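# Sort CO2 cylinders by weight into scrap bin or tray

## Task

Every CO2 cylinder whose scale reading is more than 2 g below the weight printed on it goes into the scrap bin (releasing it from just above the bin's rim is allowed); each remaining cylinder must lie flat on the floor of the tray. Finish by opening the gripper and moving the arm away. A cylinder counts only if it stays in place without the robot's support, and after the robot is removed no cylinder may fall.

## Robot and tools

The robot is a single 7-joint arm with a two-finger gripper, on a base that may be slightly tilted relative to the table. Loose objects or a held part may occasionally be nudged or pulled by outside disturbances.

Frame: the scene frame has its origin on the table surface directly under the arm's base, +z up, and +y to the left when facing along +x. Positions are in metres, orientation is a quaternion in w,x,y,z order, and velocities are in m/s and rad/s. The reported hand position can be off from the true one, especially when the arm is stretched out. end_effector_position is the point between the finger pads when closed, about 2 cm short of the fingertips. The fingers point along the gripper's +z axis and close along its y axis; when closing, the tips advance roughly 10 mm along +z.

execute_actions takes "actions", a list holding at most one item, plus an optional "pictures" boolean. An empty list commands nothing and just reports the state (with images). A motion item is {"rows": [...], "steps": n}: rows is a list of 1 to 15 rows, steps is 1 to 15 (default 15, minimum useful 5), each step lasting 1/30 s. Row k is used on step k; if rows run out, the final row repeats. A wait item is {"steps": n} with n up to 300; it sends nothing and returns after n steps counted from the previous result, with your reply time included. Images come back only for an empty list or when "pictures" is true.

Each row is one list of 8 numbers, each in [-1, 1], for this single arm. The first 7 are joint offsets in column order: waist, shoulder, upper arm roll, elbow, forearm roll, wrist pitch, wrist roll. They are scaled so 1.0 equals 2.036 rad, and they are offsets relative to the joint angles printed in the most recent result that showed them (or, before any such result in the scene, relative to where the arm is when the action begins). They are not cumulative from row to row, so sending all zeros drives the arm back to those reference angles rather than holding still. The 8th number is the gripper opening, absolute: +1 fully open, -1 closed.

Stated joint ranges (rad): waist -6.283 to 6.283, shoulder -2.059 to 2.094, upper arm roll -6.283 to 6.283, elbow -0.192 to 3.927, forearm roll -6.283 to 6.283, wrist pitch -1.693 to 3.142, wrist roll -6.283 to 6.283. The true end may differ by up to 0.010 rad either way. A request more than 0.010 rad beyond a stated end is refused and nothing is sent. A target past the true end is clipped to it, and "joint sent to its limit" may then appear (possibly referring to an earlier action); its absence proves nothing.

Motion limits: joint targets change at most 3.14 rad/s, take 0.16 s to reach that rate, and all joints are synchronised to arrive together. Each step's target stays within 0.623 rad of the measured angle, and targets are scaled back if they would move the hand more than 70 mm from its measured position. Results are produced 5 steps before an action ends; those last steps run while you compose the next call. Between calls the arm keeps heading to the last row's target until it nearly stops or a step is HELD.

Result lines: the state line gives pose and velocities. Joint positions and Joint velocities list the 7 joints (rad, rad/s) then the finger-pad gap (m; 0.084 when fully open). grip_measured is the measured opening in the same -1..+1 scale as the command. To hold a part, keep commanding an opening well below grip_measured; the lower, the harder the squeeze (about 24 N per pad, for parts up to about 6 cm wide). Commanding grip_measured itself still grips lightly. Close gently, since a fast close can push too hard. "joint command not followed" means the clearance check altered or blocked targets (mounting blocks and posts count as part of the arm). HELD marks steps on which your row was partly or fully withheld.

Faults: if contact torque reaches a joint's load limit (waist 47.5, shoulder 47.5, upper arm roll 28.5, elbow 28.5, forearm roll 28.5, wrist pitch 19, wrist roll 19 N m, held weight included), the arm halts, backs that joint off a bit, stays still for 10 s and drops the rest of the call. Holding loads heats motors, even during thinking; MOTOR HOT appears at 65 °C, and at 80 °C an OVER-TEMPERATURE FAULT brakes the arm until it cools. Avoid any stop.

Cameras: cam_high, cam_low and cam_wrist, each 896x504, with the supplied pinhole-plus-radial calibrations (which may be slightly off per scene). zoom_image takes "camera" (one of those names) and "region" [x0, y0, x1, y1] in image pixels from the top-left, up to 504 by 504, and returns a sharper crop of that camera's latest image; use it to read stamped weights and scale displays.

finished_scene takes "scene", the number of the current scene; it grades that scene irreversibly and loads the next one, whose task appears in its result. Replying without any tool call ends everything.

Avoid: knocking or placing anything off the table, dropping or letting cylinders roll, slamming or pressing hard into objects, and leaving a cylinder supported only by the gripper. Move smoothly and efficiently; fewer wasted motions help.

Each tool is called as name([rows], argument=value, ...), one row to a line, values as JSON.

## Session

execute_actions(actions=[])

Scene clock: 0.00 s of 9600.00 s.
end_effector_position=(+0.0998, -0.3081, +0.3968) grip_measured=+1.00 end_effector_quat_wxyz=(-0.073, +0.804, +0.512, +0.293) end_effector_velocity=(+0.000, -0.000, -0.000) end_effector_angular_velocity=(-0.001, +0.001, +0.002)
Joint positions: [-2.091 -0.101 -0.077  1.074  0.474  2.077  2.669  0.084]
Joint velocities: [-0.    -0.002  0.001 -0.001  0.    -0.001 -0.    -0.   ]
Motor temperatures (°C, as the motors report them): [33 33 40 35 35 35 36]

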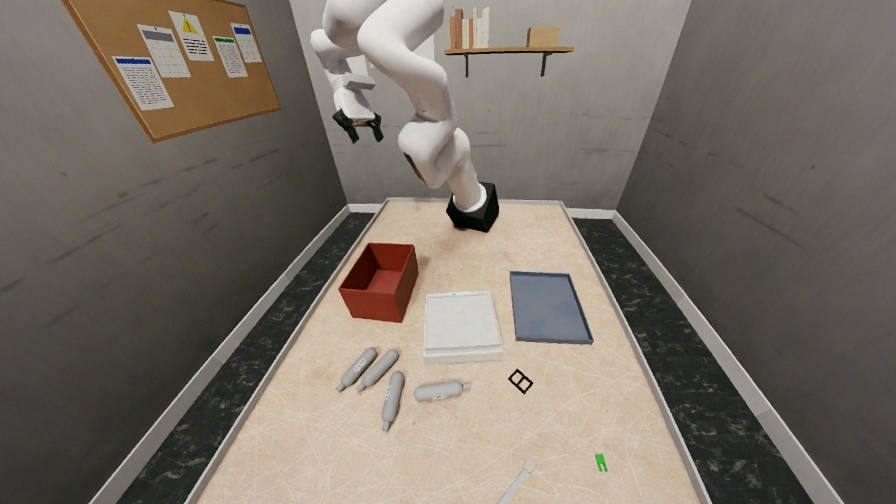

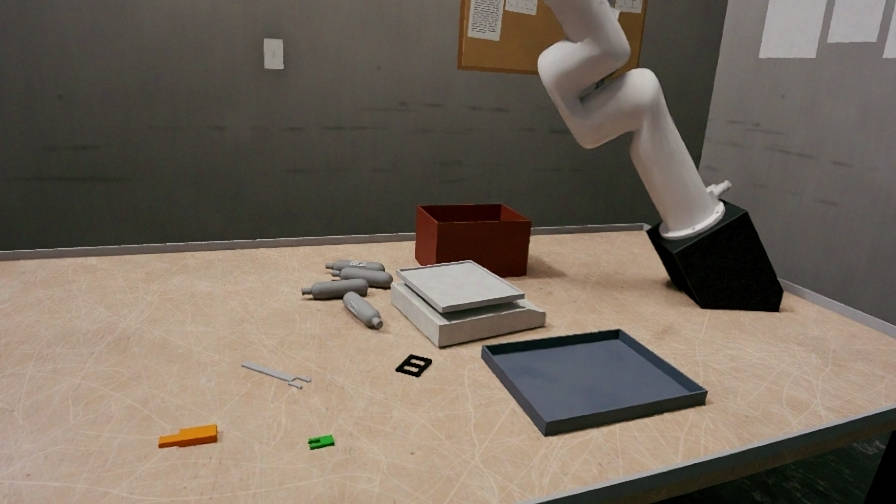

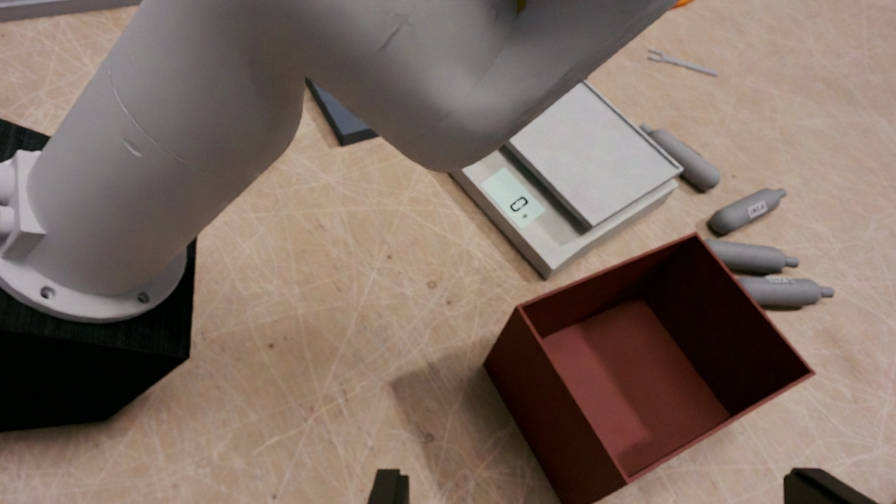

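zoom_image(camera="cam_high", region=[320, 330, 500, 440])

zoom_image(camera="cam_wrist", region=[620, 110, 860, 320])

zoom_image(camera="cam_low", region=[280, 240, 560, 360])

Region (320, 330, 500, 440) of cam_high's 896x504 image, scaled by 2.800, with more detail than that image has.

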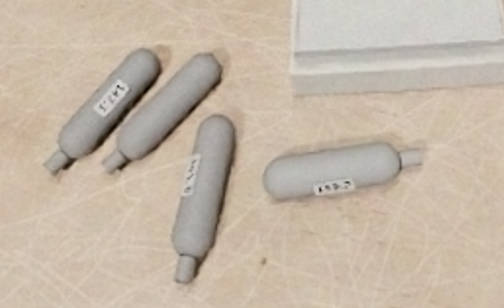

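Region (620, 110, 860, 320) of cam_wrist's 896x504 image, scaled by 2.100, with more detail than that image has; it fills the top 441 rows of this view, and the rest is white.

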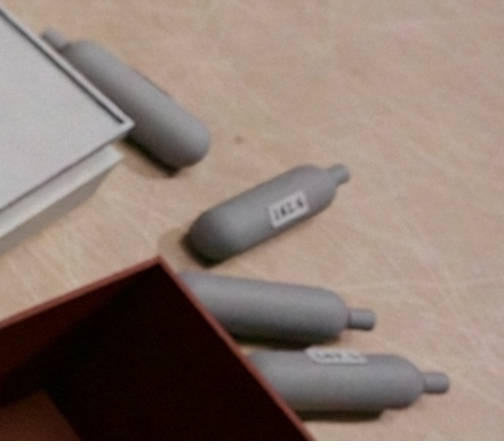

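Region (280, 240, 560, 360) of cam_low's 896x504 image, scaled by 1.800, with more detail than that image has; it fills the top 216 rows of this view, and the rest is white.

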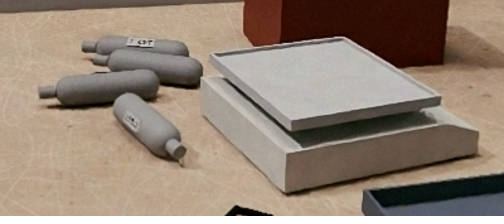

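execute_actions([
  {"rows":[[0.95,0,0.038,0,-0.2,-0.3,-0.3,1]]},
])

execute_actions([
  {"steps":60},
])

Scene clock: 3.00 s of 9600.00 s.
end_effector_position=(+0.0993, -0.3466, +0.3228) grip_measured=+1.00 end_effector_quat_wxyz=(-0.217, +0.594, +0.739, +0.231) end_effector_velocity=(+0.157, -0.157, -0.280) end_effector_angular_velocity=(+0.501, -0.003, +2.577)
Joint positions: [-1.727 -0.101 -0.036  1.074  0.273  1.775  2.367  0.084]
Joint velocities: [ 1.537 -0.005  0.113  0.003 -0.602 -0.904 -0.904  0.   ]
Motor temperatures (°C, as the motors report them): [33 33 40 36 35 35 36]
Steps of this call (steps 1 to 80: nothing new was sent; steps 81 to 90: the first 10 steps of this action). Readings (joint positions):
81: [-2.091 -0.102 -0.077 1.074 0.474 2.077 2.668]
82: [-2.086 -0.102 -0.078 1.074 0.470 2.071 2.663]
84: [-2.042 -0.102 -0.077 1.075 0.438 2.024 2.615]
88: [-1.832 -0.101 -0.046 1.074 0.318 1.843 2.436]
90: the state above

Scene clock: 5.00 s of 9600.00 s.
end_effector_position=(+0.4242, -0.1211, +0.1316) grip_measured=+1.00 end_effector_quat_wxyz=(-0.314, -0.323, +0.837, +0.312) end_effector_velocity=(+0.001, +0.000, +0.000) end_effector_angular_velocity=(+0.000, -0.003, -0.001)
Joint positions: [-0.158 -0.102 -0.     1.074  0.067  1.466  2.058  0.084]
Joint velocities: [ 0.001 -0.001 -0.     0.001  0.002 -0.001  0.001  0.   ]
Motor temperatures (°C, as the motors report them): [33 33 40 36 35 35 36]
Kept back: nothing.
Steps of this call (steps 1 to 5: the last 5 steps of your previous action; steps 6 to 60: the robot went on to your last target). Readings (joint positions):
1: [-1.676 -0.101 -0.033 1.074 0.254 1.746 2.338]
2: [-1.626 -0.101 -0.030 1.075 0.237 1.721 2.313]
4: [-1.530 -0.101 -0.024 1.075 0.209 1.679 2.271]
8: [-1.348 -0.101 -0.017 1.074 0.168 1.618 2.210]
60: the state above
The arm was judged still, so your last target was given up. Only a new action makes it travel on or press farther. Fingers that are still opening or closing keep moving.

execute_actions([
  {"rows":[[0.161,-0.011,0,-0.003,-0.21,-0.40,-0.25,1]]},
])

execute_actions([
  {"steps":30},
], pictures=true)

Scene clock: 5.47 s of 9600.00 s.
end_effector_position=(+0.5209, -0.1160, +0.0976) grip_measured=+1.00 end_effector_quat_wxyz=(-0.184, -0.585, +0.770, +0.175) end_effector_velocity=(+0.453, +0.100, -0.065) end_effector_angular_velocity=(+0.255, -1.742, +1.794)
Joint positions: [ 0.01  -0.114  0.001  1.073 -0.15   1.095  1.799  0.084]
Joint velocities: [ 0.571 -0.033 -0.002 -0.023 -0.741 -1.575 -0.883  0.   ]
Motor temperatures (°C, as the motors report them): [33 33 40 36 35 35 36]
Steps of this call (steps 1 to 4: nothing new was sent; steps 5 to 14: the first 10 steps of this action). Readings (joint positions):
5: [-0.157 -0.102 -0.000 1.074 0.066 1.466 2.058]
6: [-0.155 -0.102 -0.001 1.074 0.063 1.461 2.053]
8: [-0.130 -0.103 -0.001 1.072 0.031 1.413 2.013]
12: [-0.030 -0.111 -0.001 1.073 -0.099 1.202 1.861]
14: the state above

Scene clock: 6.47 s of 9600.00 s.
end_effector_position=(+0.6513, -0.0548, +0.1134) grip_measured=+1.00 end_effector_quat_wxyz=(+0.009, +0.796, -0.605, -0.006) end_effector_velocity=(+0.001, -0.002, +0.001) end_effector_angular_velocity=(-0.001, -0.002, -0.003)
Joint positions: [ 0.17  -0.124 -0.001  1.068 -0.361  0.652  1.549  0.084]
Joint velocities: [ 0.    -0.002 -0.003  0.     0.    -0.001 -0.     0.   ]
Motor temperatures (°C, as the motors report them): [33 33 40 37 35 35 36]
Kept back: nothing.
Steps of this call (steps 1 to 5: the last 5 steps of your previous action; steps 6 to 30: the robot went on to your last target). Readings (joint positions):
1: [0.029 -0.115 0.001 1.072 -0.175 1.043 1.770]
2: [0.047 -0.116 -0.000 1.072 -0.199 0.991 1.741]
4: [0.083 -0.118 -0.001 1.071 -0.246 0.892 1.685]
8: [0.148 -0.122 0.004 1.069 -0.327 0.720 1.588]
30: the state above
The arm was judged still, so your last target was given up. Only a new action makes it travel on or press farther. Fingers that are still opening or closing keep moving.
camera_calibration (this result's frames):
cam_wrist: T_world_to_cam=[[-0.963079, -0.267007, 0.0344288, 0.642677], [-0.26682, 0.963695, 0.00999296, 0.29382], [-0.0358471, 0.00043771, -0.999357, 0.268824], [0, 0, 0, 1]] pos_world=[0.706982, -0.111671, 0.243588]

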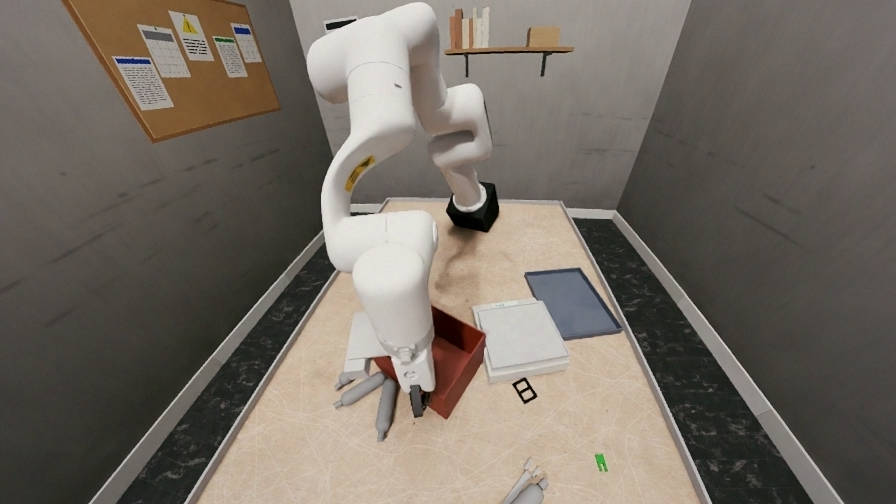

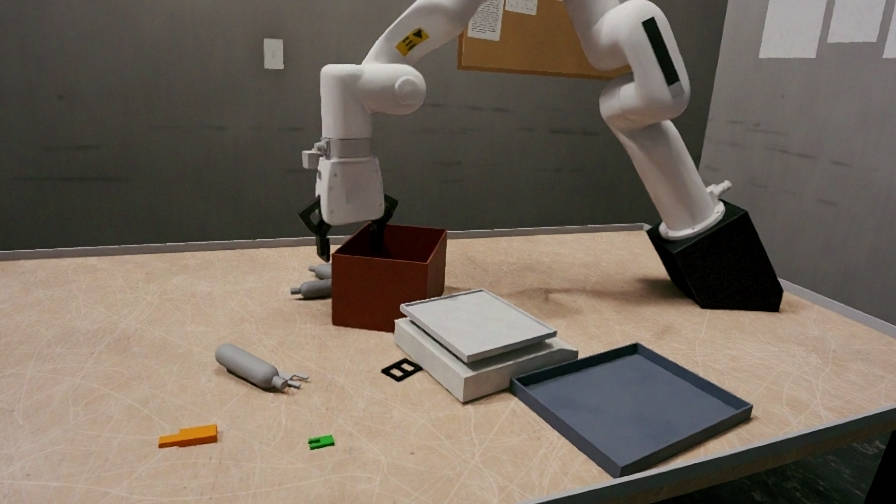

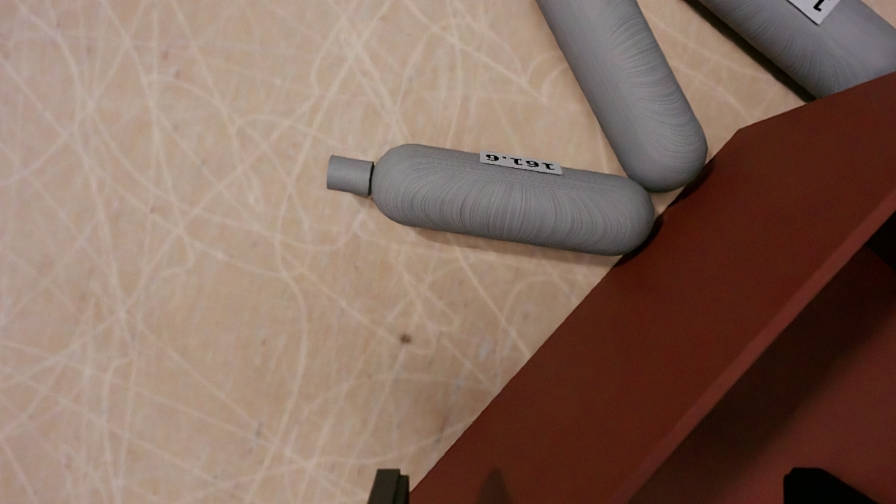

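execute_actions([
  {"rows":[[0,0,0,0,0,0,0.368,1],[0,0,0,0,0,0,0.368,1],[0,0,0,0,0,0,0.368,1],[0,0,0,0,0,0,0.368,1],[0,0,0,0,0,0,0.368,1],[0,0,0,0,0,0,0.368,1],[0,0,0,0,0,0,0.368,1],[0,0,0,0,0,0,0.368,1],[0,0,0,0,0,0,0.368,1],[0,0,0,0,0,0,0.368,1],[0,0.028,0,0,0,-0.028,0.368,1]]},
])

execute_actions([
  {"steps":20},
])

execute_actions([
  {"rows":[[0,0,0,0,0,0,0,0.3],[0,0,0,0,0,0,0,0],[0,0,0,0,0,0,0,-0.3],[0,0,0,0,0,0,0,-0.6],[0,0,0,0,0,0,0,-0.8],[0,0,0,0,0,0,0,-1]]},
])

execute_actions([
  {"steps":20},
], pictures=true)

Scene clock: 7.67 s of 9600.00 s.
end_effector_position=(+0.6513, -0.0549, +0.1134) grip_measured=+1.00 end_effector_quat_wxyz=(-0.011, -0.618, +0.786, +0.003) end_effector_velocity=(-0.001, -0.001, -0.001) end_effector_angular_velocity=(-0.048, -0.017, -2.316)
Joint positions: [ 0.17  -0.124 -0.001  1.068 -0.361  0.652  2.059  0.084]
Joint velocities: [-0.     0.001 -0.001 -0.002 -0.001 -0.     2.316 -0.   ]
Motor temperatures (°C, as the motors report them): [33 33 40 37 35 35 36]
Steps of this call (steps 1 to 26: nothing new was sent; steps 27 to 36: the first 10 steps of this action). Readings (joint positions):
27: [0.170 -0.124 -0.000 1.068 -0.361 0.652 1.550]
28: [0.170 -0.124 -0.000 1.068 -0.361 0.652 1.555]
30: [0.170 -0.124 -0.000 1.068 -0.361 0.652 1.604]
34: [0.170 -0.124 -0.000 1.068 -0.361 0.652 1.887]
36: the state above

Scene clock: 8.33 s of 9600.00 s.
end_effector_position=(+0.6505, -0.0447, +0.0895) grip_measured=+1.00 end_effector_quat_wxyz=(-0.007, -0.525, +0.851, +0.009) end_effector_velocity=(-0.001, +0.001, -0.001) end_effector_angular_velocity=(+0.001, +0.002, -0.001)
Joint positions: [ 0.17  -0.067 -0.001  1.068 -0.361  0.595  2.298  0.084]
Joint velocities: [-0.     0.002  0.001 -0.002  0.001 -0.001  0.002  0.   ]
Motor temperatures (°C, as the motors report them): [33 33 40 37 35 35 36]
Kept back: nothing.
Steps of this call (steps 1 to 5: the last 5 steps of your previous action; steps 6 to 20: the robot went on to your last target). Readings (joint positions):
1: [0.170 -0.124 -0.001 1.068 -0.361 0.652 2.130]
2: [0.170 -0.122 -0.001 1.068 -0.361 0.648 2.185]
4: [0.170 -0.099 -0.001 1.072 -0.361 0.622 2.248]
8: [0.170 -0.069 -0.000 1.065 -0.361 0.601 2.288]
20: the state above

Scene clock: 8.67 s of 9600.00 s.
end_effector_position=(+0.6511, -0.0453, +0.0899) grip_measured=-0.59 end_effector_quat_wxyz=(-0.006, -0.525, +0.851, +0.008) end_effector_velocity=(-0.000, -0.006, -0.001) end_effector_angular_velocity=(-0.006, +0.004, -0.009)
Joint positions: [ 0.17  -0.068 -0.001  1.069 -0.361  0.595  2.298  0.018]
Joint velocities: [-0.004  0.001 -0.007  0.002  0.001  0.003 -0.001 -0.212]
Motor temperatures (°C, as the motors report them): [33 33 40 37 35 35 36]
Steps of this call (steps 1 to 10: the first 10 steps of this action). Readings (joint positions):
1: [0.170 -0.067 -0.000 1.068 -0.361 0.595 2.298]
2: [0.170 -0.067 -0.000 1.068 -0.361 0.595 2.298]
4: [0.170 -0.067 -0.001 1.068 -0.361 0.595 2.298]
8: [0.170 -0.067 -0.001 1.068 -0.361 0.595 2.298]
10: the state above

Scene clock: 9.33 s of 9600.00 s.
end_effector_position=(+0.6509, -0.0454, +0.0897) grip_measured=-0.89 end_effector_quat_wxyz=(-0.006, -0.525, +0.851, +0.008) end_effector_velocity=(+0.001, +0.002, +0.001) end_effector_angular_velocity=(+0.001, -0.003, +0.003)
Joint positions: [ 0.17  -0.067 -0.001  1.069 -0.361  0.595  2.298  0.005]
Joint velocities: [ 0.001 -0.001  0.002 -0.    -0.001 -0.001 -0.     0.   ]
Motor temperatures (°C, as the motors report them): [33 33 40 37 35 35 36]
Kept back: nothing.
Steps of this call (steps 1 to 5: the last 5 steps of your previous action; steps 6 to 15: the robot went on to your last target; steps 16 to 20: nothing new was sent). Readings (joint positions):
1: [0.170 -0.068 -0.001 1.069 -0.361 0.595 2.298]
2: [0.170 -0.067 -0.001 1.068 -0.361 0.595 2.298]
4: [0.169 -0.067 -0.002 1.069 -0.362 0.595 2.297]
8: [0.169 -0.068 -0.002 1.069 -0.362 0.595 2.298]
20: the state above
The arm was judged still, so your last target was given up. Only a new action makes it travel on or press farther. Fingers that are still opening or closing keep moving.
camera_calibration (this result's frames):
cam_wrist: T_world_to_cam=[[-0.891979, 0.450813, 0.0337874, 0.631969], [0.451363, 0.892279, 0.0105149, -0.185852], [-0.0254075, 0.0246295, -0.999374, 0.239376], [0, 0, 0, 1]] pos_world=[0.653671, -0.124964, 0.219827]

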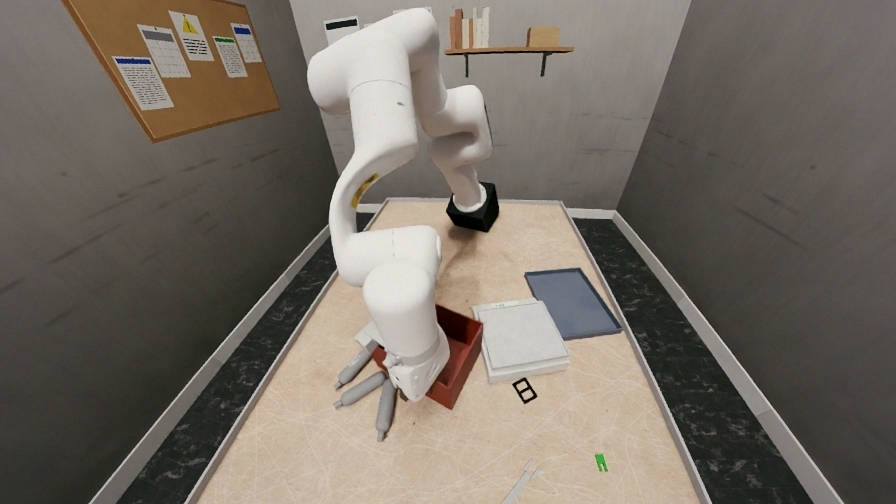

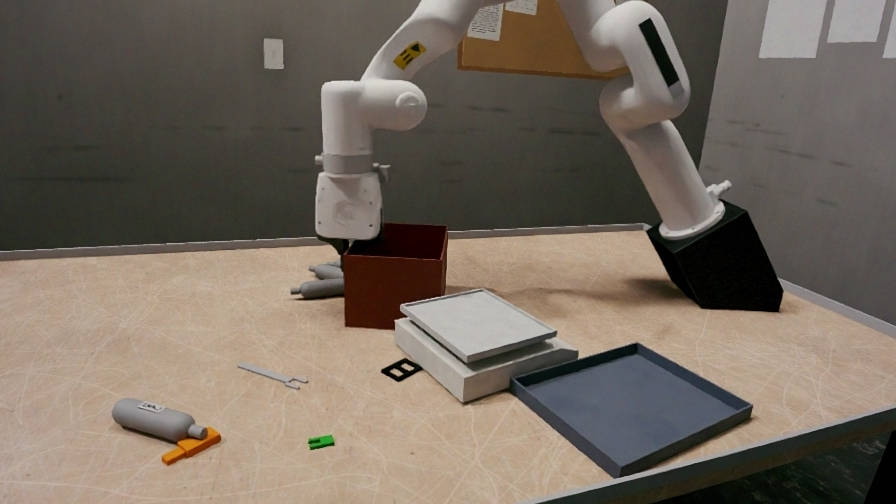

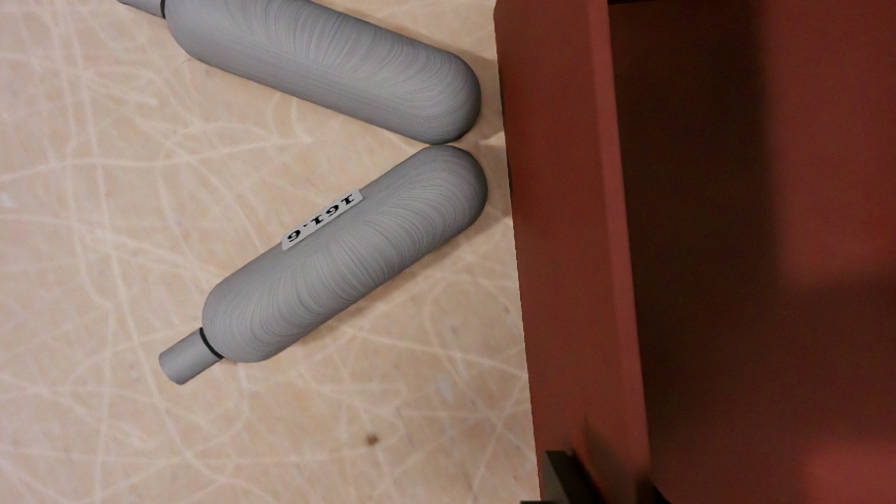

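execute_actions([
  {"rows":[[-0.03,-0.04,0,-0.06,0.02,-0.026,-0.077,-1],[-0.03,-0.04,0,-0.06,0.02,-0.026,-0.077,-1],[-0.03,-0.04,0,-0.06,0.02,-0.026,-0.077,-1],[-0.03,-0.04,0,-0.06,0.02,-0.026,-0.077,-1],[-0.057,-0.079,0,-0.118,0.045,-0.053,-0.153,-1],[-0.057,-0.079,0,-0.118,0.045,-0.053,-0.153,-1],[-0.057,-0.079,0,-0.118,0.045,-0.053,-0.153,-1],[-0.057,-0.079,0,-0.118,0.045,-0.053,-0.153,-1],[-0.084,-0.118,0,-0.176,0.07,-0.079,-0.23,-1],[-0.084,-0.118,0,-0.176,0.07,-0.079,-0.23,-1],[-0.084,-0.118,0,-0.176,0.07,-0.079,-0.23,-1],[-0.112,-0.157,0,-0.235,0.1,-0.105,-0.307,-1],[-0.112,-0.157,0,-0.235,0.1,-0.105,-0.307,-1],[-0.14,-0.196,0,-0.294,0.13,-0.13,-0.38,-1],[-0.168,-0.235,0,-0.353,0.158,-0.158,-0.46,-1]]},
])

execute_actions([
  {"steps":30},
])

execute_actions([
  {"rows":[[0,0,0,0,0,0,0,0.2]]},
], pictures=true)

Scene clock: 10.10 s of 9600.00 s.
end_effector_position=(+0.5943, -0.0849, +0.0904) grip_measured=-0.94 end_effector_quat_wxyz=(-0.006, -0.579, +0.815, +0.016) end_effector_velocity=(-0.194, -0.147, +0.014) end_effector_angular_velocity=(+0.043, -0.058, +0.463)
Joint positions: [ 0.067 -0.209 -0.001  0.853 -0.28   0.502  2.025  0.003]
Joint velocities: [-0.383 -0.519 -0.02  -0.761  0.338 -0.381 -1.066 -0.   ]
Motor temperatures (°C, as the motors report them): [33 33 41 37 35 35 36]
Steps of this call (steps 1 to 13: nothing new was sent; steps 14 to 23: the first 10 steps of this action). Readings (joint positions):
14: [0.170 -0.068 -0.001 1.068 -0.361 0.595 2.298]
15: [0.168 -0.070 -0.000 1.065 -0.359 0.593 2.292]
17: [0.152 -0.092 0.003 1.031 -0.348 0.577 2.247]
21: [0.094 -0.172 0.003 0.907 -0.303 0.526 2.095]
23: the state above

Scene clock: 11.10 s of 9600.00 s.
end_effector_position=(+0.4488, -0.1518, +0.0953) grip_measured=-0.94 end_effector_quat_wxyz=(+0.000, +0.678, -0.735, +0.000) end_effector_velocity=(-0.002, -0.000, -0.000) end_effector_angular_velocity=(+0.000, +0.003, -0.000)
Joint positions: [-0.172 -0.545 -0.001  0.351 -0.04   0.273  1.362  0.003]
Joint velocities: [-0.001 -0.002 -0.    -0.003 -0.     0.002 -0.001  0.   ]
Motor temperatures (°C, as the motors report them): [33 33 40 37 35 35 36]
Kept back: nothing.
Steps of this call (steps 1 to 5: the last 5 steps of your previous action; steps 6 to 30: the robot went on to your last target). Readings (joint positions):
1: [0.054 -0.228 -0.001 0.825 -0.268 0.488 1.986]
2: [0.039 -0.249 -0.000 0.794 -0.254 0.473 1.943]
4: [0.005 -0.299 0.001 0.722 -0.221 0.439 1.845]
8: [-0.075 -0.410 -0.002 0.554 -0.139 0.366 1.629]
30: the state above

Scene clock: 11.43 s of 9600.00 s.
end_effector_position=(+0.4490, -0.1518, +0.0954) grip_measured=+0.19 end_effector_quat_wxyz=(+0.000, +0.678, -0.735, +0.000) end_effector_velocity=(-0.001, +0.001, -0.001) end_effector_angular_velocity=(+0.002, +0.004, -0.001)
Joint positions: [-0.172 -0.546 -0.001  0.351 -0.04   0.273  1.362  0.052]
Joint velocities: [ 0.     0.001  0.    -0.001  0.001  0.002  0.001  0.   ]
Motor temperatures (°C, as the motors report them): [33 33 40 37 35 35 36]
Steps of this call (steps 1 to 10: the first 10 steps of this action). Readings (joint positions):
1: [-0.172 -0.546 -0.001 0.351 -0.040 0.273 1.362]
2: [-0.172 -0.546 -0.001 0.351 -0.040 0.273 1.362]
4: [-0.172 -0.546 -0.001 0.351 -0.040 0.273 1.362]
8: [-0.172 -0.546 -0.001 0.351 -0.040 0.273 1.362]
10: the state above
camera_calibration (this result's frames):
cam_wrist: T_world_to_cam=[[-0.996504, 0.0826116, 0.0124519, 0.492685], [0.0827619, 0.996496, 0.0120803, 0.181297], [-0.0114103, 0.0130686, -0.999849, 0.234564], [0, 0, 0, 1]] pos_world=[0.478635, -0.224429, 0.226203]

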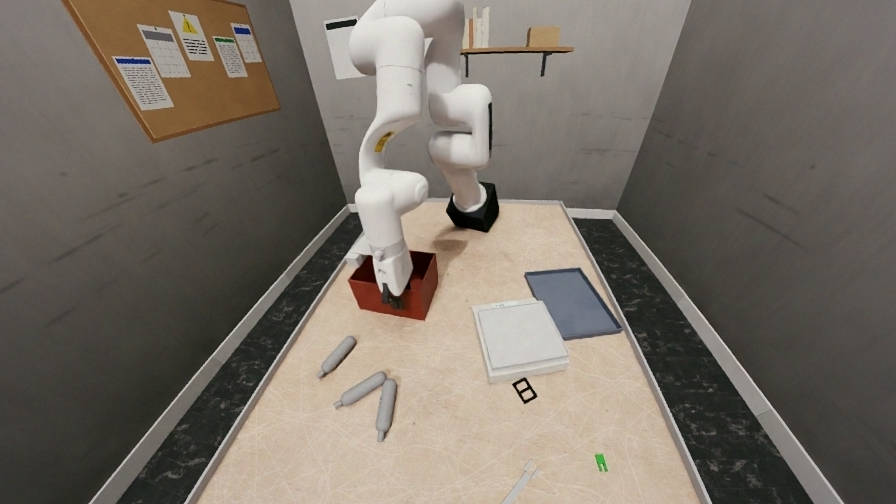

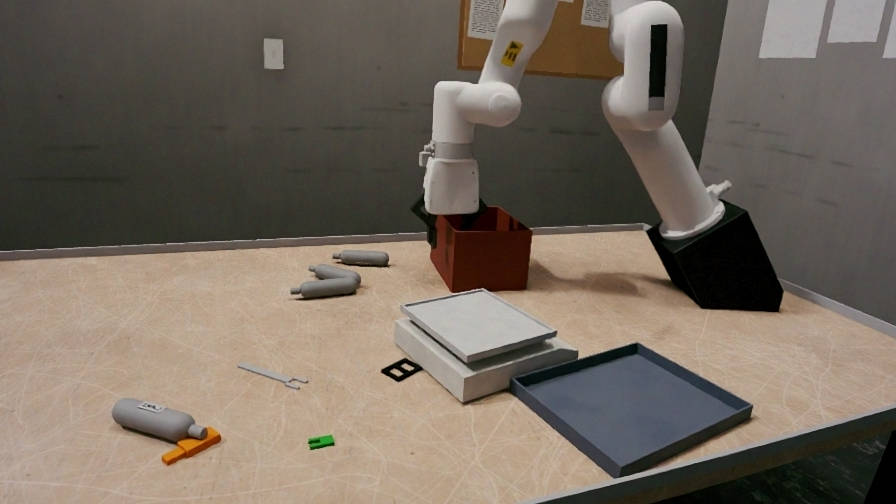

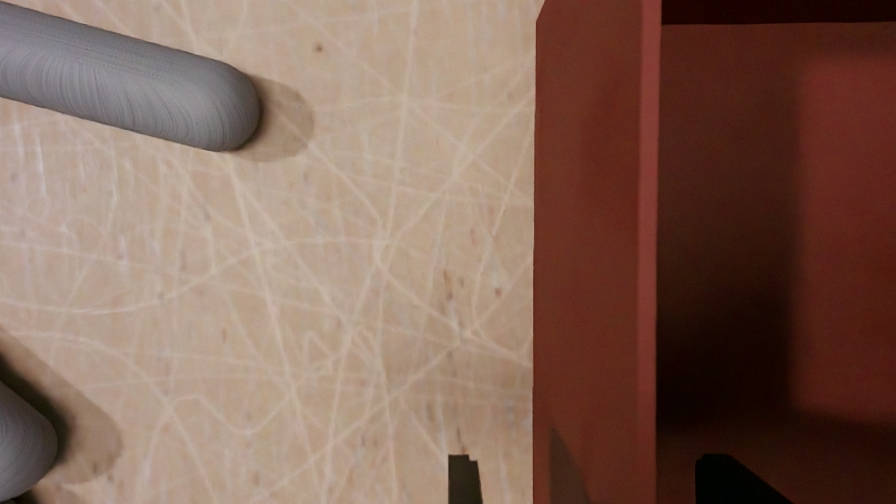

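execute_actions([
  {"rows":[[0,-0.15,0,0,0,0.15,0,0.2]]},
])

execute_actions([
  {"rows":[[0,0,0,0.2,0,0.2,0.3,0.2]]},
])

execute_actions([
  {"steps":15},
])

Scene clock: 12.17 s of 9600.00 s.
end_effector_position=(+0.4484, -0.1554, +0.1654) grip_measured=+0.19 end_effector_quat_wxyz=(+0.001, +0.676, -0.737, +0.008) end_effector_velocity=(-0.049, +0.012, +0.063) end_effector_angular_velocity=(+0.019, +0.094, -0.006)
Joint positions: [-0.172 -0.827 -0.001  0.355 -0.04   0.546  1.362  0.052]
Joint velocities: [ 0.001 -0.337  0.001 -0.04  -0.001  0.392  0.001 -0.   ]
Motor temperatures (°C, as the motors report them): [33 33 40 37 35 35 36]
Steps of this call (steps 1 to 5: the last 5 steps of your previous action; steps 6 to 12: the robot went on to your last target; steps 13 to 22: the first 10 steps of this action). Readings (joint positions):
13: [-0.172 -0.546 -0.001 0.351 -0.040 0.274 1.362]
14: [-0.172 -0.550 -0.001 0.350 -0.040 0.280 1.362]
16: [-0.172 -0.594 -0.001 0.348 -0.040 0.329 1.362]
20: [-0.172 -0.785 -0.001 0.354 -0.040 0.506 1.362]
22: the state above

Scene clock: 12.67 s of 9600.00 s.
end_effector_position=(+0.4934, -0.1742, +0.2396) grip_measured=+0.19 end_effector_quat_wxyz=(-0.007, -0.521, +0.854, -0.006) end_effector_velocity=(+0.182, -0.076, +0.344) end_effector_angular_velocity=(-0.037, -0.017, -1.741)
Joint positions: [-0.172 -0.847 -0.001  0.607 -0.04   0.83   1.744  0.052]
Joint velocities: [ 0.     0.006  0.001  1.134 -0.     1.132  1.709 -0.   ]
Motor temperatures (°C, as the motors report them): [33 33 40 37 35 35 36]
Steps of this call (steps 1 to 5: the last 5 steps of your previous action; steps 6 to 15: the first 10 steps of this action, its rows measured from where the robot was after step 5). Readings (joint positions):
5: [-0.172 -0.846 -0.001 0.349 -0.040 0.574 1.362]
6: [-0.172 -0.847 -0.001 0.350 -0.040 0.576 1.362]
7: [-0.172 -0.848 -0.001 0.353 -0.040 0.581 1.368]
9: [-0.172 -0.847 -0.001 0.381 -0.040 0.614 1.416]
13: [-0.172 -0.847 -0.001 0.530 -0.040 0.755 1.631]
15: the state above

Scene clock: 13.17 s of 9600.00 s.
end_effector_position=(+0.5133, -0.1829, +0.2861) grip_measured=+0.19 end_effector_quat_wxyz=(-0.009, -0.419, +0.908, -0.007) end_effector_velocity=(+0.003, -0.002, +0.005) end_effector_angular_velocity=(-0.003, -0.008, -0.010)
Joint positions: [-0.172 -0.846 -0.001  0.755 -0.04   0.981  1.972  0.052]
Joint velocities: [-0.    -0.003 -0.001  0.011 -0.     0.006  0.009 -0.   ]
Motor temperatures (°C, as the motors report them): [33 33 40 38 35 35 36]
Kept back: nothing.
Steps of this call (steps 1 to 5: the last 5 steps of your previous action; steps 6 to 15: the robot went on to your last target). Readings (joint positions):
1: [-0.172 -0.846 -0.001 0.644 -0.040 0.867 1.801]
2: [-0.172 -0.846 -0.001 0.679 -0.040 0.901 1.852]
4: [-0.172 -0.848 -0.001 0.727 -0.040 0.945 1.919]
8: [-0.172 -0.846 -0.001 0.748 -0.040 0.974 1.962]
15: the state above

execute_actions([
  {"rows":[[0.08,0.389,0,0.239,-0.065,-0.141,0.505,0.2]]},
])

execute_actions([
  {"steps":30},
], pictures=true)

Scene clock: 13.63 s of 9600.00 s.
end_effector_position=(+0.6049, -0.1859, +0.2467) grip_measured=+0.19 end_effector_quat_wxyz=(+0.007, -0.313, +0.949, -0.017) end_effector_velocity=(+0.262, +0.044, -0.317) end_effector_angular_velocity=(+0.098, +0.129, -1.090)
Joint positions: [-0.099 -0.526 -0.001  0.976 -0.099  0.852  2.298  0.052]
Joint velocities: [ 0.25   1.347 -0.002  0.716 -0.202 -0.432  1.464 -0.   ]
Motor temperatures (°C, as the motors report them): [33 33 40 38 35 35 36]
Steps of this call (steps 1 to 4: the robot went on to your last target; steps 5 to 14: the first 10 steps of this action). Readings (joint positions):
5: [-0.172 -0.846 -0.001 0.756 -0.040 0.981 1.973]
6: [-0.171 -0.841 -0.001 0.760 -0.041 0.979 1.979]
8: [-0.159 -0.798 -0.002 0.796 -0.051 0.958 2.027]
12: [-0.117 -0.618 -0.001 0.924 -0.085 0.883 2.204]
14: the state above

Scene clock: 14.63 s of 9600.00 s.
end_effector_position=(+0.6878, -0.1504, +0.1182) grip_measured=+0.19 end_effector_quat_wxyz=(-0.004, -0.040, +0.999, -0.002) end_effector_velocity=(-0.001, +0.000, -0.002) end_effector_angular_velocity=(+0.000, +0.004, -0.000)
Joint positions: [-0.009 -0.054 -0.001  1.242 -0.172  0.694  3.     0.052]
Joint velocities: [ 0.     0.003 -0.001 -0.001 -0.    -0.001  0.    -0.   ]
Motor temperatures (°C, as the motors report them): [33 34 40 38 35 35 36]
Kept back: nothing.
Steps of this call (steps 1 to 5: the last 5 steps of your previous action; steps 6 to 30: the robot went on to your last target). Readings (joint positions):
1: [-0.091 -0.482 -0.001 0.999 -0.105 0.838 2.349]
2: [-0.083 -0.440 -0.001 1.022 -0.112 0.824 2.402]
4: [-0.068 -0.359 -0.001 1.067 -0.124 0.797 2.518]
8: [-0.038 -0.204 -0.001 1.156 -0.148 0.745 2.763]
30: the state above
camera_calibration (this result's frames):
cam_wrist: T_world_to_cam=[[-0.0784452, 0.996875, 0.00933926, 0.236735], [0.99691, 0.0784017, 0.00494518, -0.60617], [0.00419751, 0.00969832, -0.999944, 0.248887], [0, 0, 0, 1]] pos_world=[0.621823, -0.190884, 0.24966]

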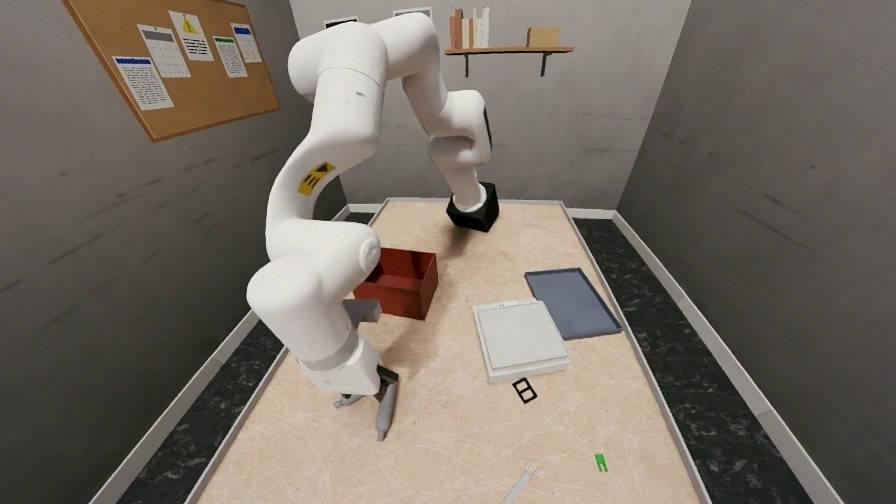

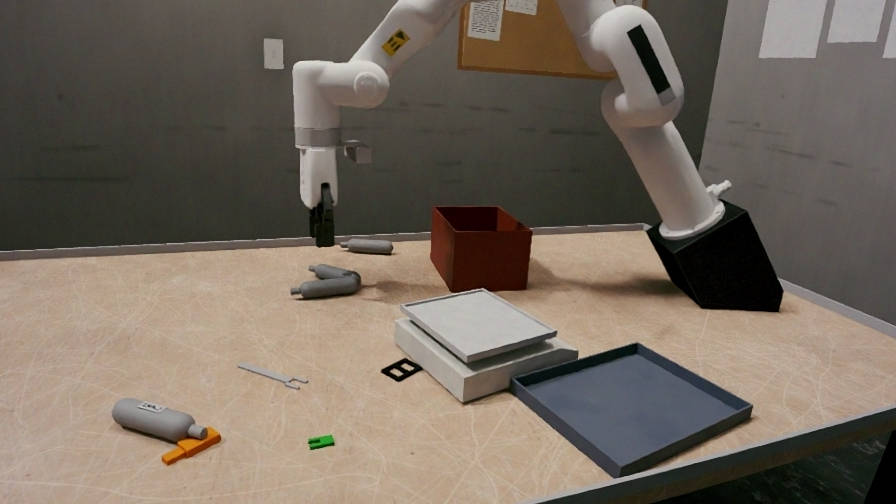

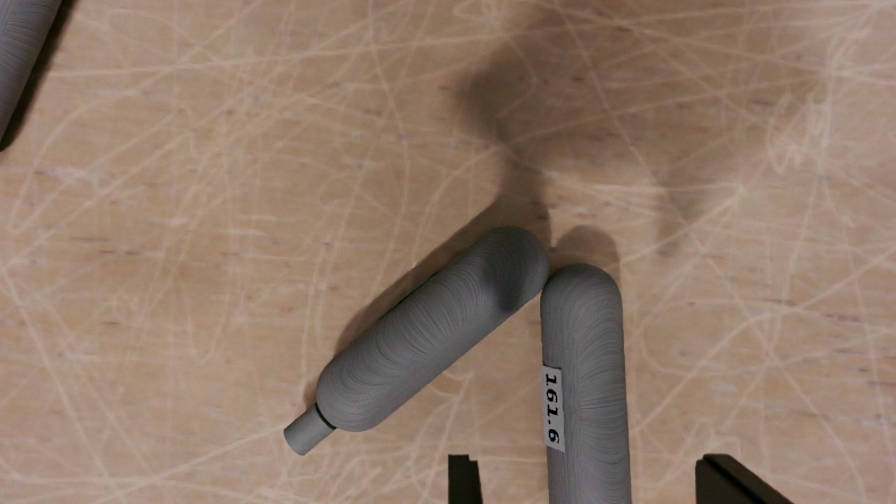

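execute_actions([
  {"rows":[[0.005,0.099,0,0.011,-0.031,-0.087,0.005,0.3]]},
])

execute_actions([
  {"steps":15},
], pictures=true)

Scene clock: 15.37 s of 9600.00 s.
end_effector_position=(+0.6817, -0.1291, +0.0292) grip_measured=+0.29 end_effector_quat_wxyz=(-0.011, -0.074, +0.997, +0.000) end_effector_velocity=(+0.033, +0.010, -0.050) end_effector_angular_velocity=(-0.009, -0.107, +0.057)
Joint positions: [ 0.001  0.14  -0.     1.254 -0.23   0.534  3.009  0.056]
Joint velocities: [ 0.008  0.155 -0.005  0.067 -0.061 -0.192  0.01   0.   ]
Motor temperatures (°C, as the motors report them): [33 34 40 38 35 35 36]
Steps of this call (steps 1 to 12: the robot went on to your last target; steps 13 to 22: the first 10 steps of this action). Readings (joint positions):
13: [-0.009 -0.054 -0.001 1.242 -0.172 0.694 3.000]
14: [-0.009 -0.050 -0.001 1.243 -0.174 0.689 3.000]
16: [-0.007 -0.011 -0.002 1.254 -0.188 0.647 3.002]
20: [-0.001 0.116 -0.000 1.254 -0.223 0.552 3.008]
22: the state above

Scene clock: 15.87 s of 9600.00 s.
end_effector_position=(+0.6886, -0.1303, +0.0295) grip_measured=+0.29 end_effector_quat_wxyz=(-0.002, -0.075, +0.997, -0.002) end_effector_velocity=(+0.001, +0.000, +0.000) end_effector_angular_velocity=(+0.000, -0.001, -0.000)
Joint positions: [ 0.001  0.147 -0.001  1.264 -0.235  0.517  3.01   0.056]
Joint velocities: [ 0.     0.001  0.     0.002  0.001 -0.    -0.001 -0.   ]
Motor temperatures (°C, as the motors report them): [33 34 40 38 35 35 36]
Kept back: nothing.
Steps of this call (steps 1 to 5: the last 5 steps of your previous action; steps 6 to 15: the robot went on to your last target). Readings (joint positions):
1: [0.001 0.143 -0.000 1.257 -0.232 0.528 3.009]
2: [0.001 0.143 -0.001 1.261 -0.233 0.524 3.009]
4: [0.000 0.143 -0.001 1.265 -0.234 0.520 3.010]
8: [0.001 0.145 -0.001 1.265 -0.235 0.518 3.010]
15: the state above
camera_calibration (this result's frames):
cam_wrist: T_world_to_cam=[[-0.148381, 0.988894, 0.00845009, 0.264772], [0.988904, 0.14831, 0.00854414, -0.593554], [0.00719602, 0.00962411, -0.999928, 0.157918], [0, 0, 0, 1]] pos_world=[0.625119, -0.175321, 0.160741]

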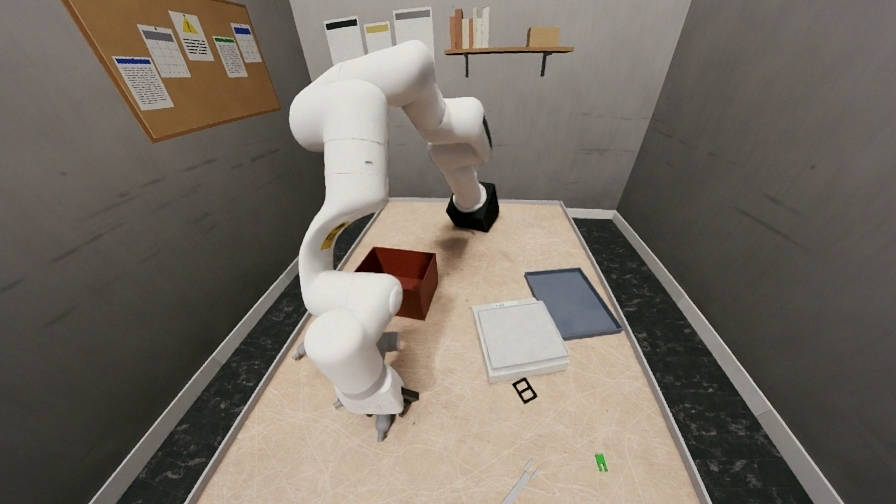

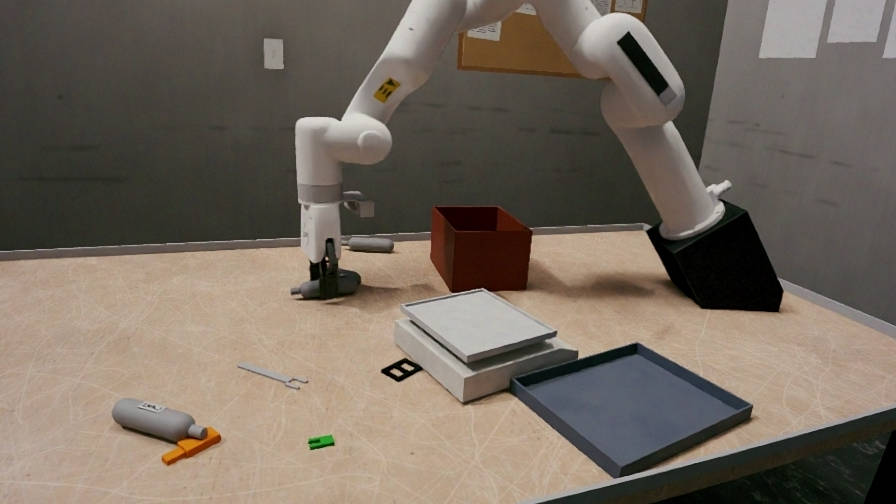

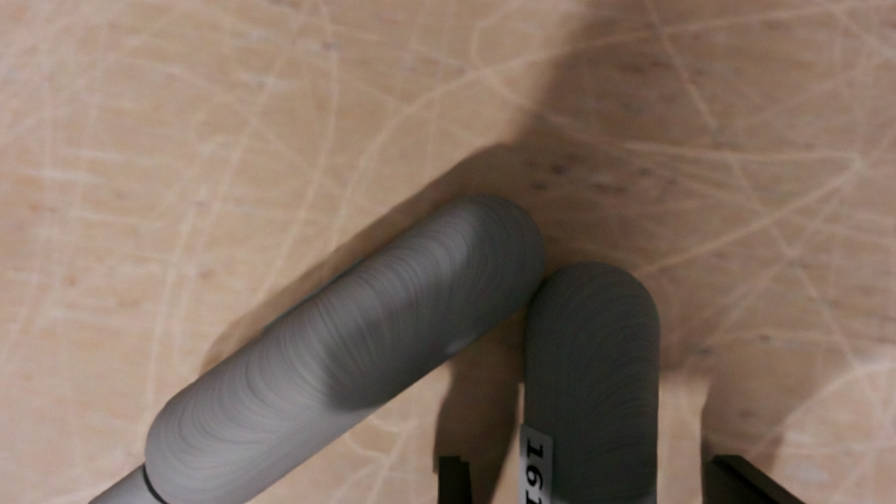

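execute_actions([
  {"rows":[[0,0.005,0,0,0,-0.005,0,0.3],[0,0.005,0,0,0,-0.005,0,0.1],[0,0.005,0,0,0,-0.005,0,-0.1],[0,0.005,0,0,0,-0.005,0,-0.3],[0,0.005,0,0,0,-0.005,0,-0.5],[0,0.005,0,0,0,-0.005,0,-0.8]]},
])

execute_actions([
  {"rows":[[0,-0.17,0,0,0,0.17,0,-0.8]]},
])

execute_actions([
  {"steps":12},
])

Scene clock: 16.63 s of 9600.00 s.
end_effector_position=(+0.6880, -0.1292, +0.0252) grip_measured=-0.33 end_effector_quat_wxyz=(-0.002, -0.076, +0.997, -0.001) end_effector_velocity=(-0.001, -0.000, -0.001) end_effector_angular_velocity=(+0.000, +0.000, -0.001)
Joint positions: [ 0.001  0.156 -0.001  1.264 -0.235  0.507  3.01   0.03 ]
Joint velocities: [-0.     0.    -0.001 -0.002  0.001 -0.002  0.    -0.   ]
Motor temperatures (°C, as the motors report them): [33 34 40 38 35 35 36]
Steps of this call (steps 1 to 13: the robot went on to your last target; steps 14 to 23: the first 10 steps of this action). Readings (joint positions):
14: [0.001 0.147 -0.001 1.264 -0.235 0.517 3.010]
15: [0.001 0.149 -0.001 1.264 -0.235 0.514 3.010]
17: [0.001 0.154 -0.001 1.264 -0.235 0.510 3.010]
21: [0.001 0.156 -0.001 1.264 -0.235 0.508 3.010]
23: the state above

Scene clock: 17.13 s of 9600.00 s.
end_effector_position=(+0.6934, -0.1565, +0.1363) grip_measured=-0.33 end_effector_quat_wxyz=(-0.004, -0.060, +0.998, -0.023) end_effector_velocity=(-0.045, -0.092, +0.437) end_effector_angular_velocity=(-0.155, +0.047, -0.142)
Joint positions: [ 0.001 -0.076 -0.001  1.266 -0.235  0.739  3.01   0.03 ]
Joint velocities: [ 0.    -0.929  0.002 -0.022 -0.001  0.935  0.     0.   ]
Motor temperatures (°C, as the motors report them): [33 34 40 38 35 35 36]
Steps of this call (steps 1 to 5: the last 5 steps of your previous action; steps 6 to 15: the first 10 steps of this action, its rows measured from where the robot was after step 5). Readings (joint positions):
5: [0.001 0.156 -0.001 1.264 -0.235 0.507 3.010]
6: [0.001 0.156 -0.001 1.264 -0.235 0.507 3.010]
7: [0.001 0.153 -0.001 1.264 -0.235 0.513 3.010]
9: [0.001 0.116 -0.001 1.256 -0.235 0.559 3.010]
13: [0.001 -0.014 -0.001 1.266 -0.235 0.677 3.010]
15: the state above

Scene clock: 17.53 s of 9600.00 s.
end_effector_position=(+0.6839, -0.1665, +0.1870) grip_measured=-0.33 end_effector_quat_wxyz=(-0.010, -0.051, +0.998, -0.031) end_effector_velocity=(+0.011, -0.006, +0.021) end_effector_angular_velocity=(-0.010, -0.038, -0.005)
Joint positions: [ 0.001 -0.186 -0.001  1.262 -0.235  0.852  3.01   0.03 ]
Joint velocities: [-0.    -0.023 -0.001  0.023 -0.001  0.006 -0.001 -0.   ]
Motor temperatures (°C, as the motors report them): [33 34 40 38 35 35 36]
Kept back: nothing.
Steps of this call (steps 1 to 5: the last 5 steps of your previous action; steps 6 to 12: the robot went on to your last target). Readings (joint positions):
1: [0.001 -0.107 -0.001 1.265 -0.235 0.770 3.010]
2: [0.001 -0.136 -0.001 1.265 -0.235 0.797 3.010]
4: [0.000 -0.172 -0.002 1.269 -0.235 0.828 3.010]
8: [0.001 -0.184 -0.001 1.263 -0.235 0.848 3.010]
12: the state above

execute_actions([
  {"rows":[[0.310,-0.073,0,-0.282,-0.238,-0.072,0.398,-0.8]]},
])

execute_actions([
  {"steps":30},
], pictures=true)

Scene clock: 17.97 s of 9600.00 s.
end_effector_position=(+0.6433, -0.0597, +0.1633) grip_measured=-0.33 end_effector_quat_wxyz=(-0.022, -0.090, +0.995, -0.024) end_effector_velocity=(-0.191, +0.391, -0.066) end_effector_angular_velocity=(+0.049, +0.035, +0.168)
Joint positions: [ 0.213 -0.237 -0.001  1.069 -0.398  0.803  3.247  0.03 ]
Joint velocities: [ 0.804 -0.19  -0.001 -0.731 -0.616 -0.185  1.067  0.   ]
Motor temperatures (°C, as the motors report them): [33 34 40 38 35 35 36]
Steps of this call (steps 1 to 3: the robot went on to your last target; steps 4 to 13: the first 10 steps of this action). Readings (joint positions):
4: [0.001 -0.189 -0.001 1.264 -0.235 0.853 3.010]
5: [0.006 -0.190 -0.003 1.260 -0.239 0.851 3.016]
7: [0.045 -0.202 -0.009 1.224 -0.273 0.841 3.059]
11: [0.159 -0.225 -0.000 1.118 -0.357 0.816 3.179]
13: the state above

Scene clock: 18.97 s of 9600.00 s.
end_effector_position=(+0.5090, +0.1184, +0.1497) grip_measured=-0.33 end_effector_quat_wxyz=(-0.001, -0.142, +0.990, -0.000) end_effector_velocity=(-0.001, +0.003, +0.002) end_effector_angular_velocity=(+0.005, -0.004, +0.002)
Joint positions: [ 0.631 -0.335 -0.001  0.688 -0.719  0.706  3.82   0.03 ]
Joint velocities: [ 0.003 -0.003  0.003 -0.002  0.    -0.003  0.003 -0.   ]
Motor temperatures (°C, as the motors report them): [33 34 40 38 35 35 36]
Kept back: nothing.
Steps of this call (steps 1 to 5: the last 5 steps of your previous action; steps 6 to 30: the robot went on to your last target). Readings (joint positions):
1: [0.240 -0.244 -0.001 1.045 -0.419 0.797 3.283]
2: [0.267 -0.250 -0.000 1.020 -0.439 0.791 3.320]
4: [0.321 -0.262 -0.000 0.971 -0.481 0.778 3.395]
8: [0.431 -0.288 -0.000 0.871 -0.565 0.753 3.544]
30: the state above
camera_calibration (this result's frames):
cam_wrist: T_world_to_cam=[[-0.280156, 0.959879, 0.0120334, 0.0610827], [0.959935, 0.280047, 0.00994842, -0.454891], [0.00617935, 0.0143384, -0.999878, 0.276948], [0, 0, 0, 1]] pos_world=[0.452067, 0.0647881, 0.280705]

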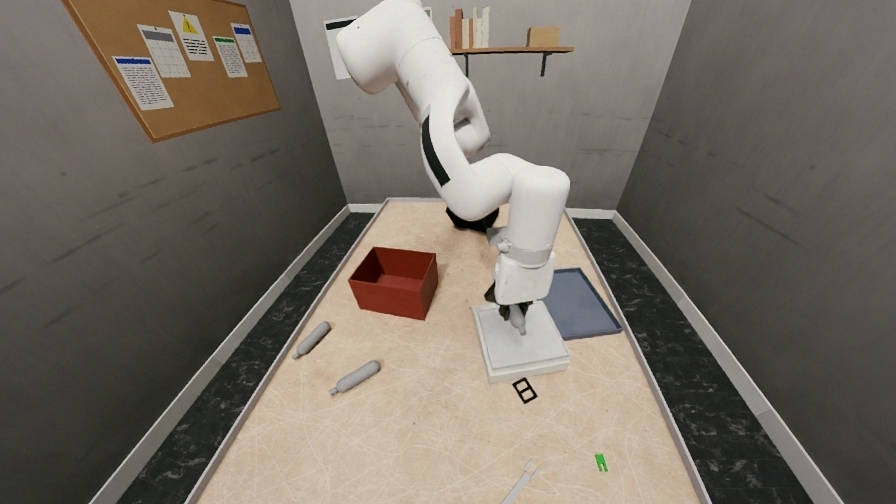

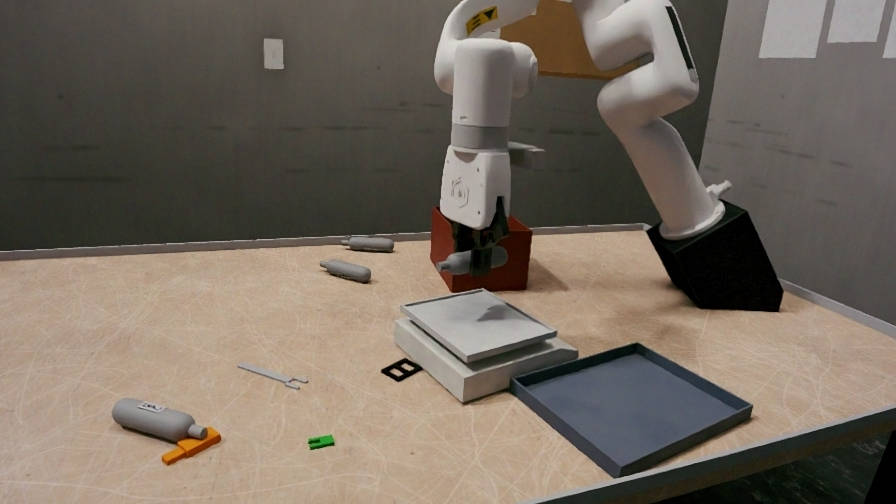

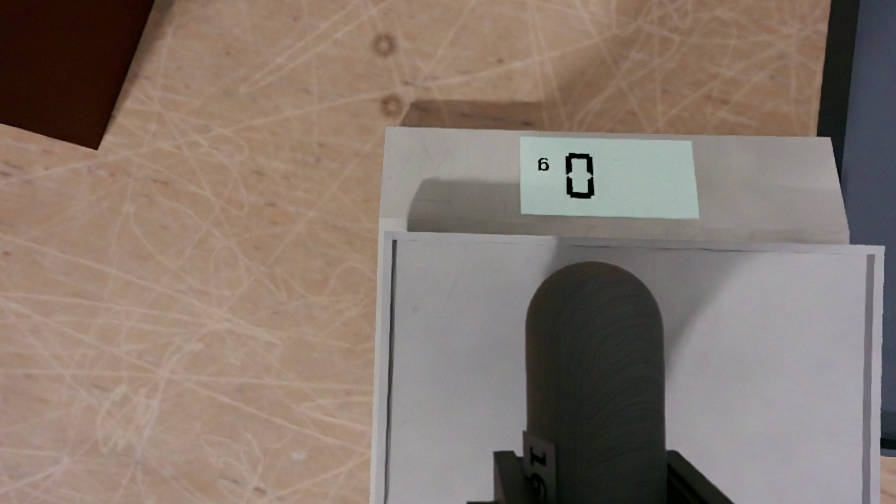

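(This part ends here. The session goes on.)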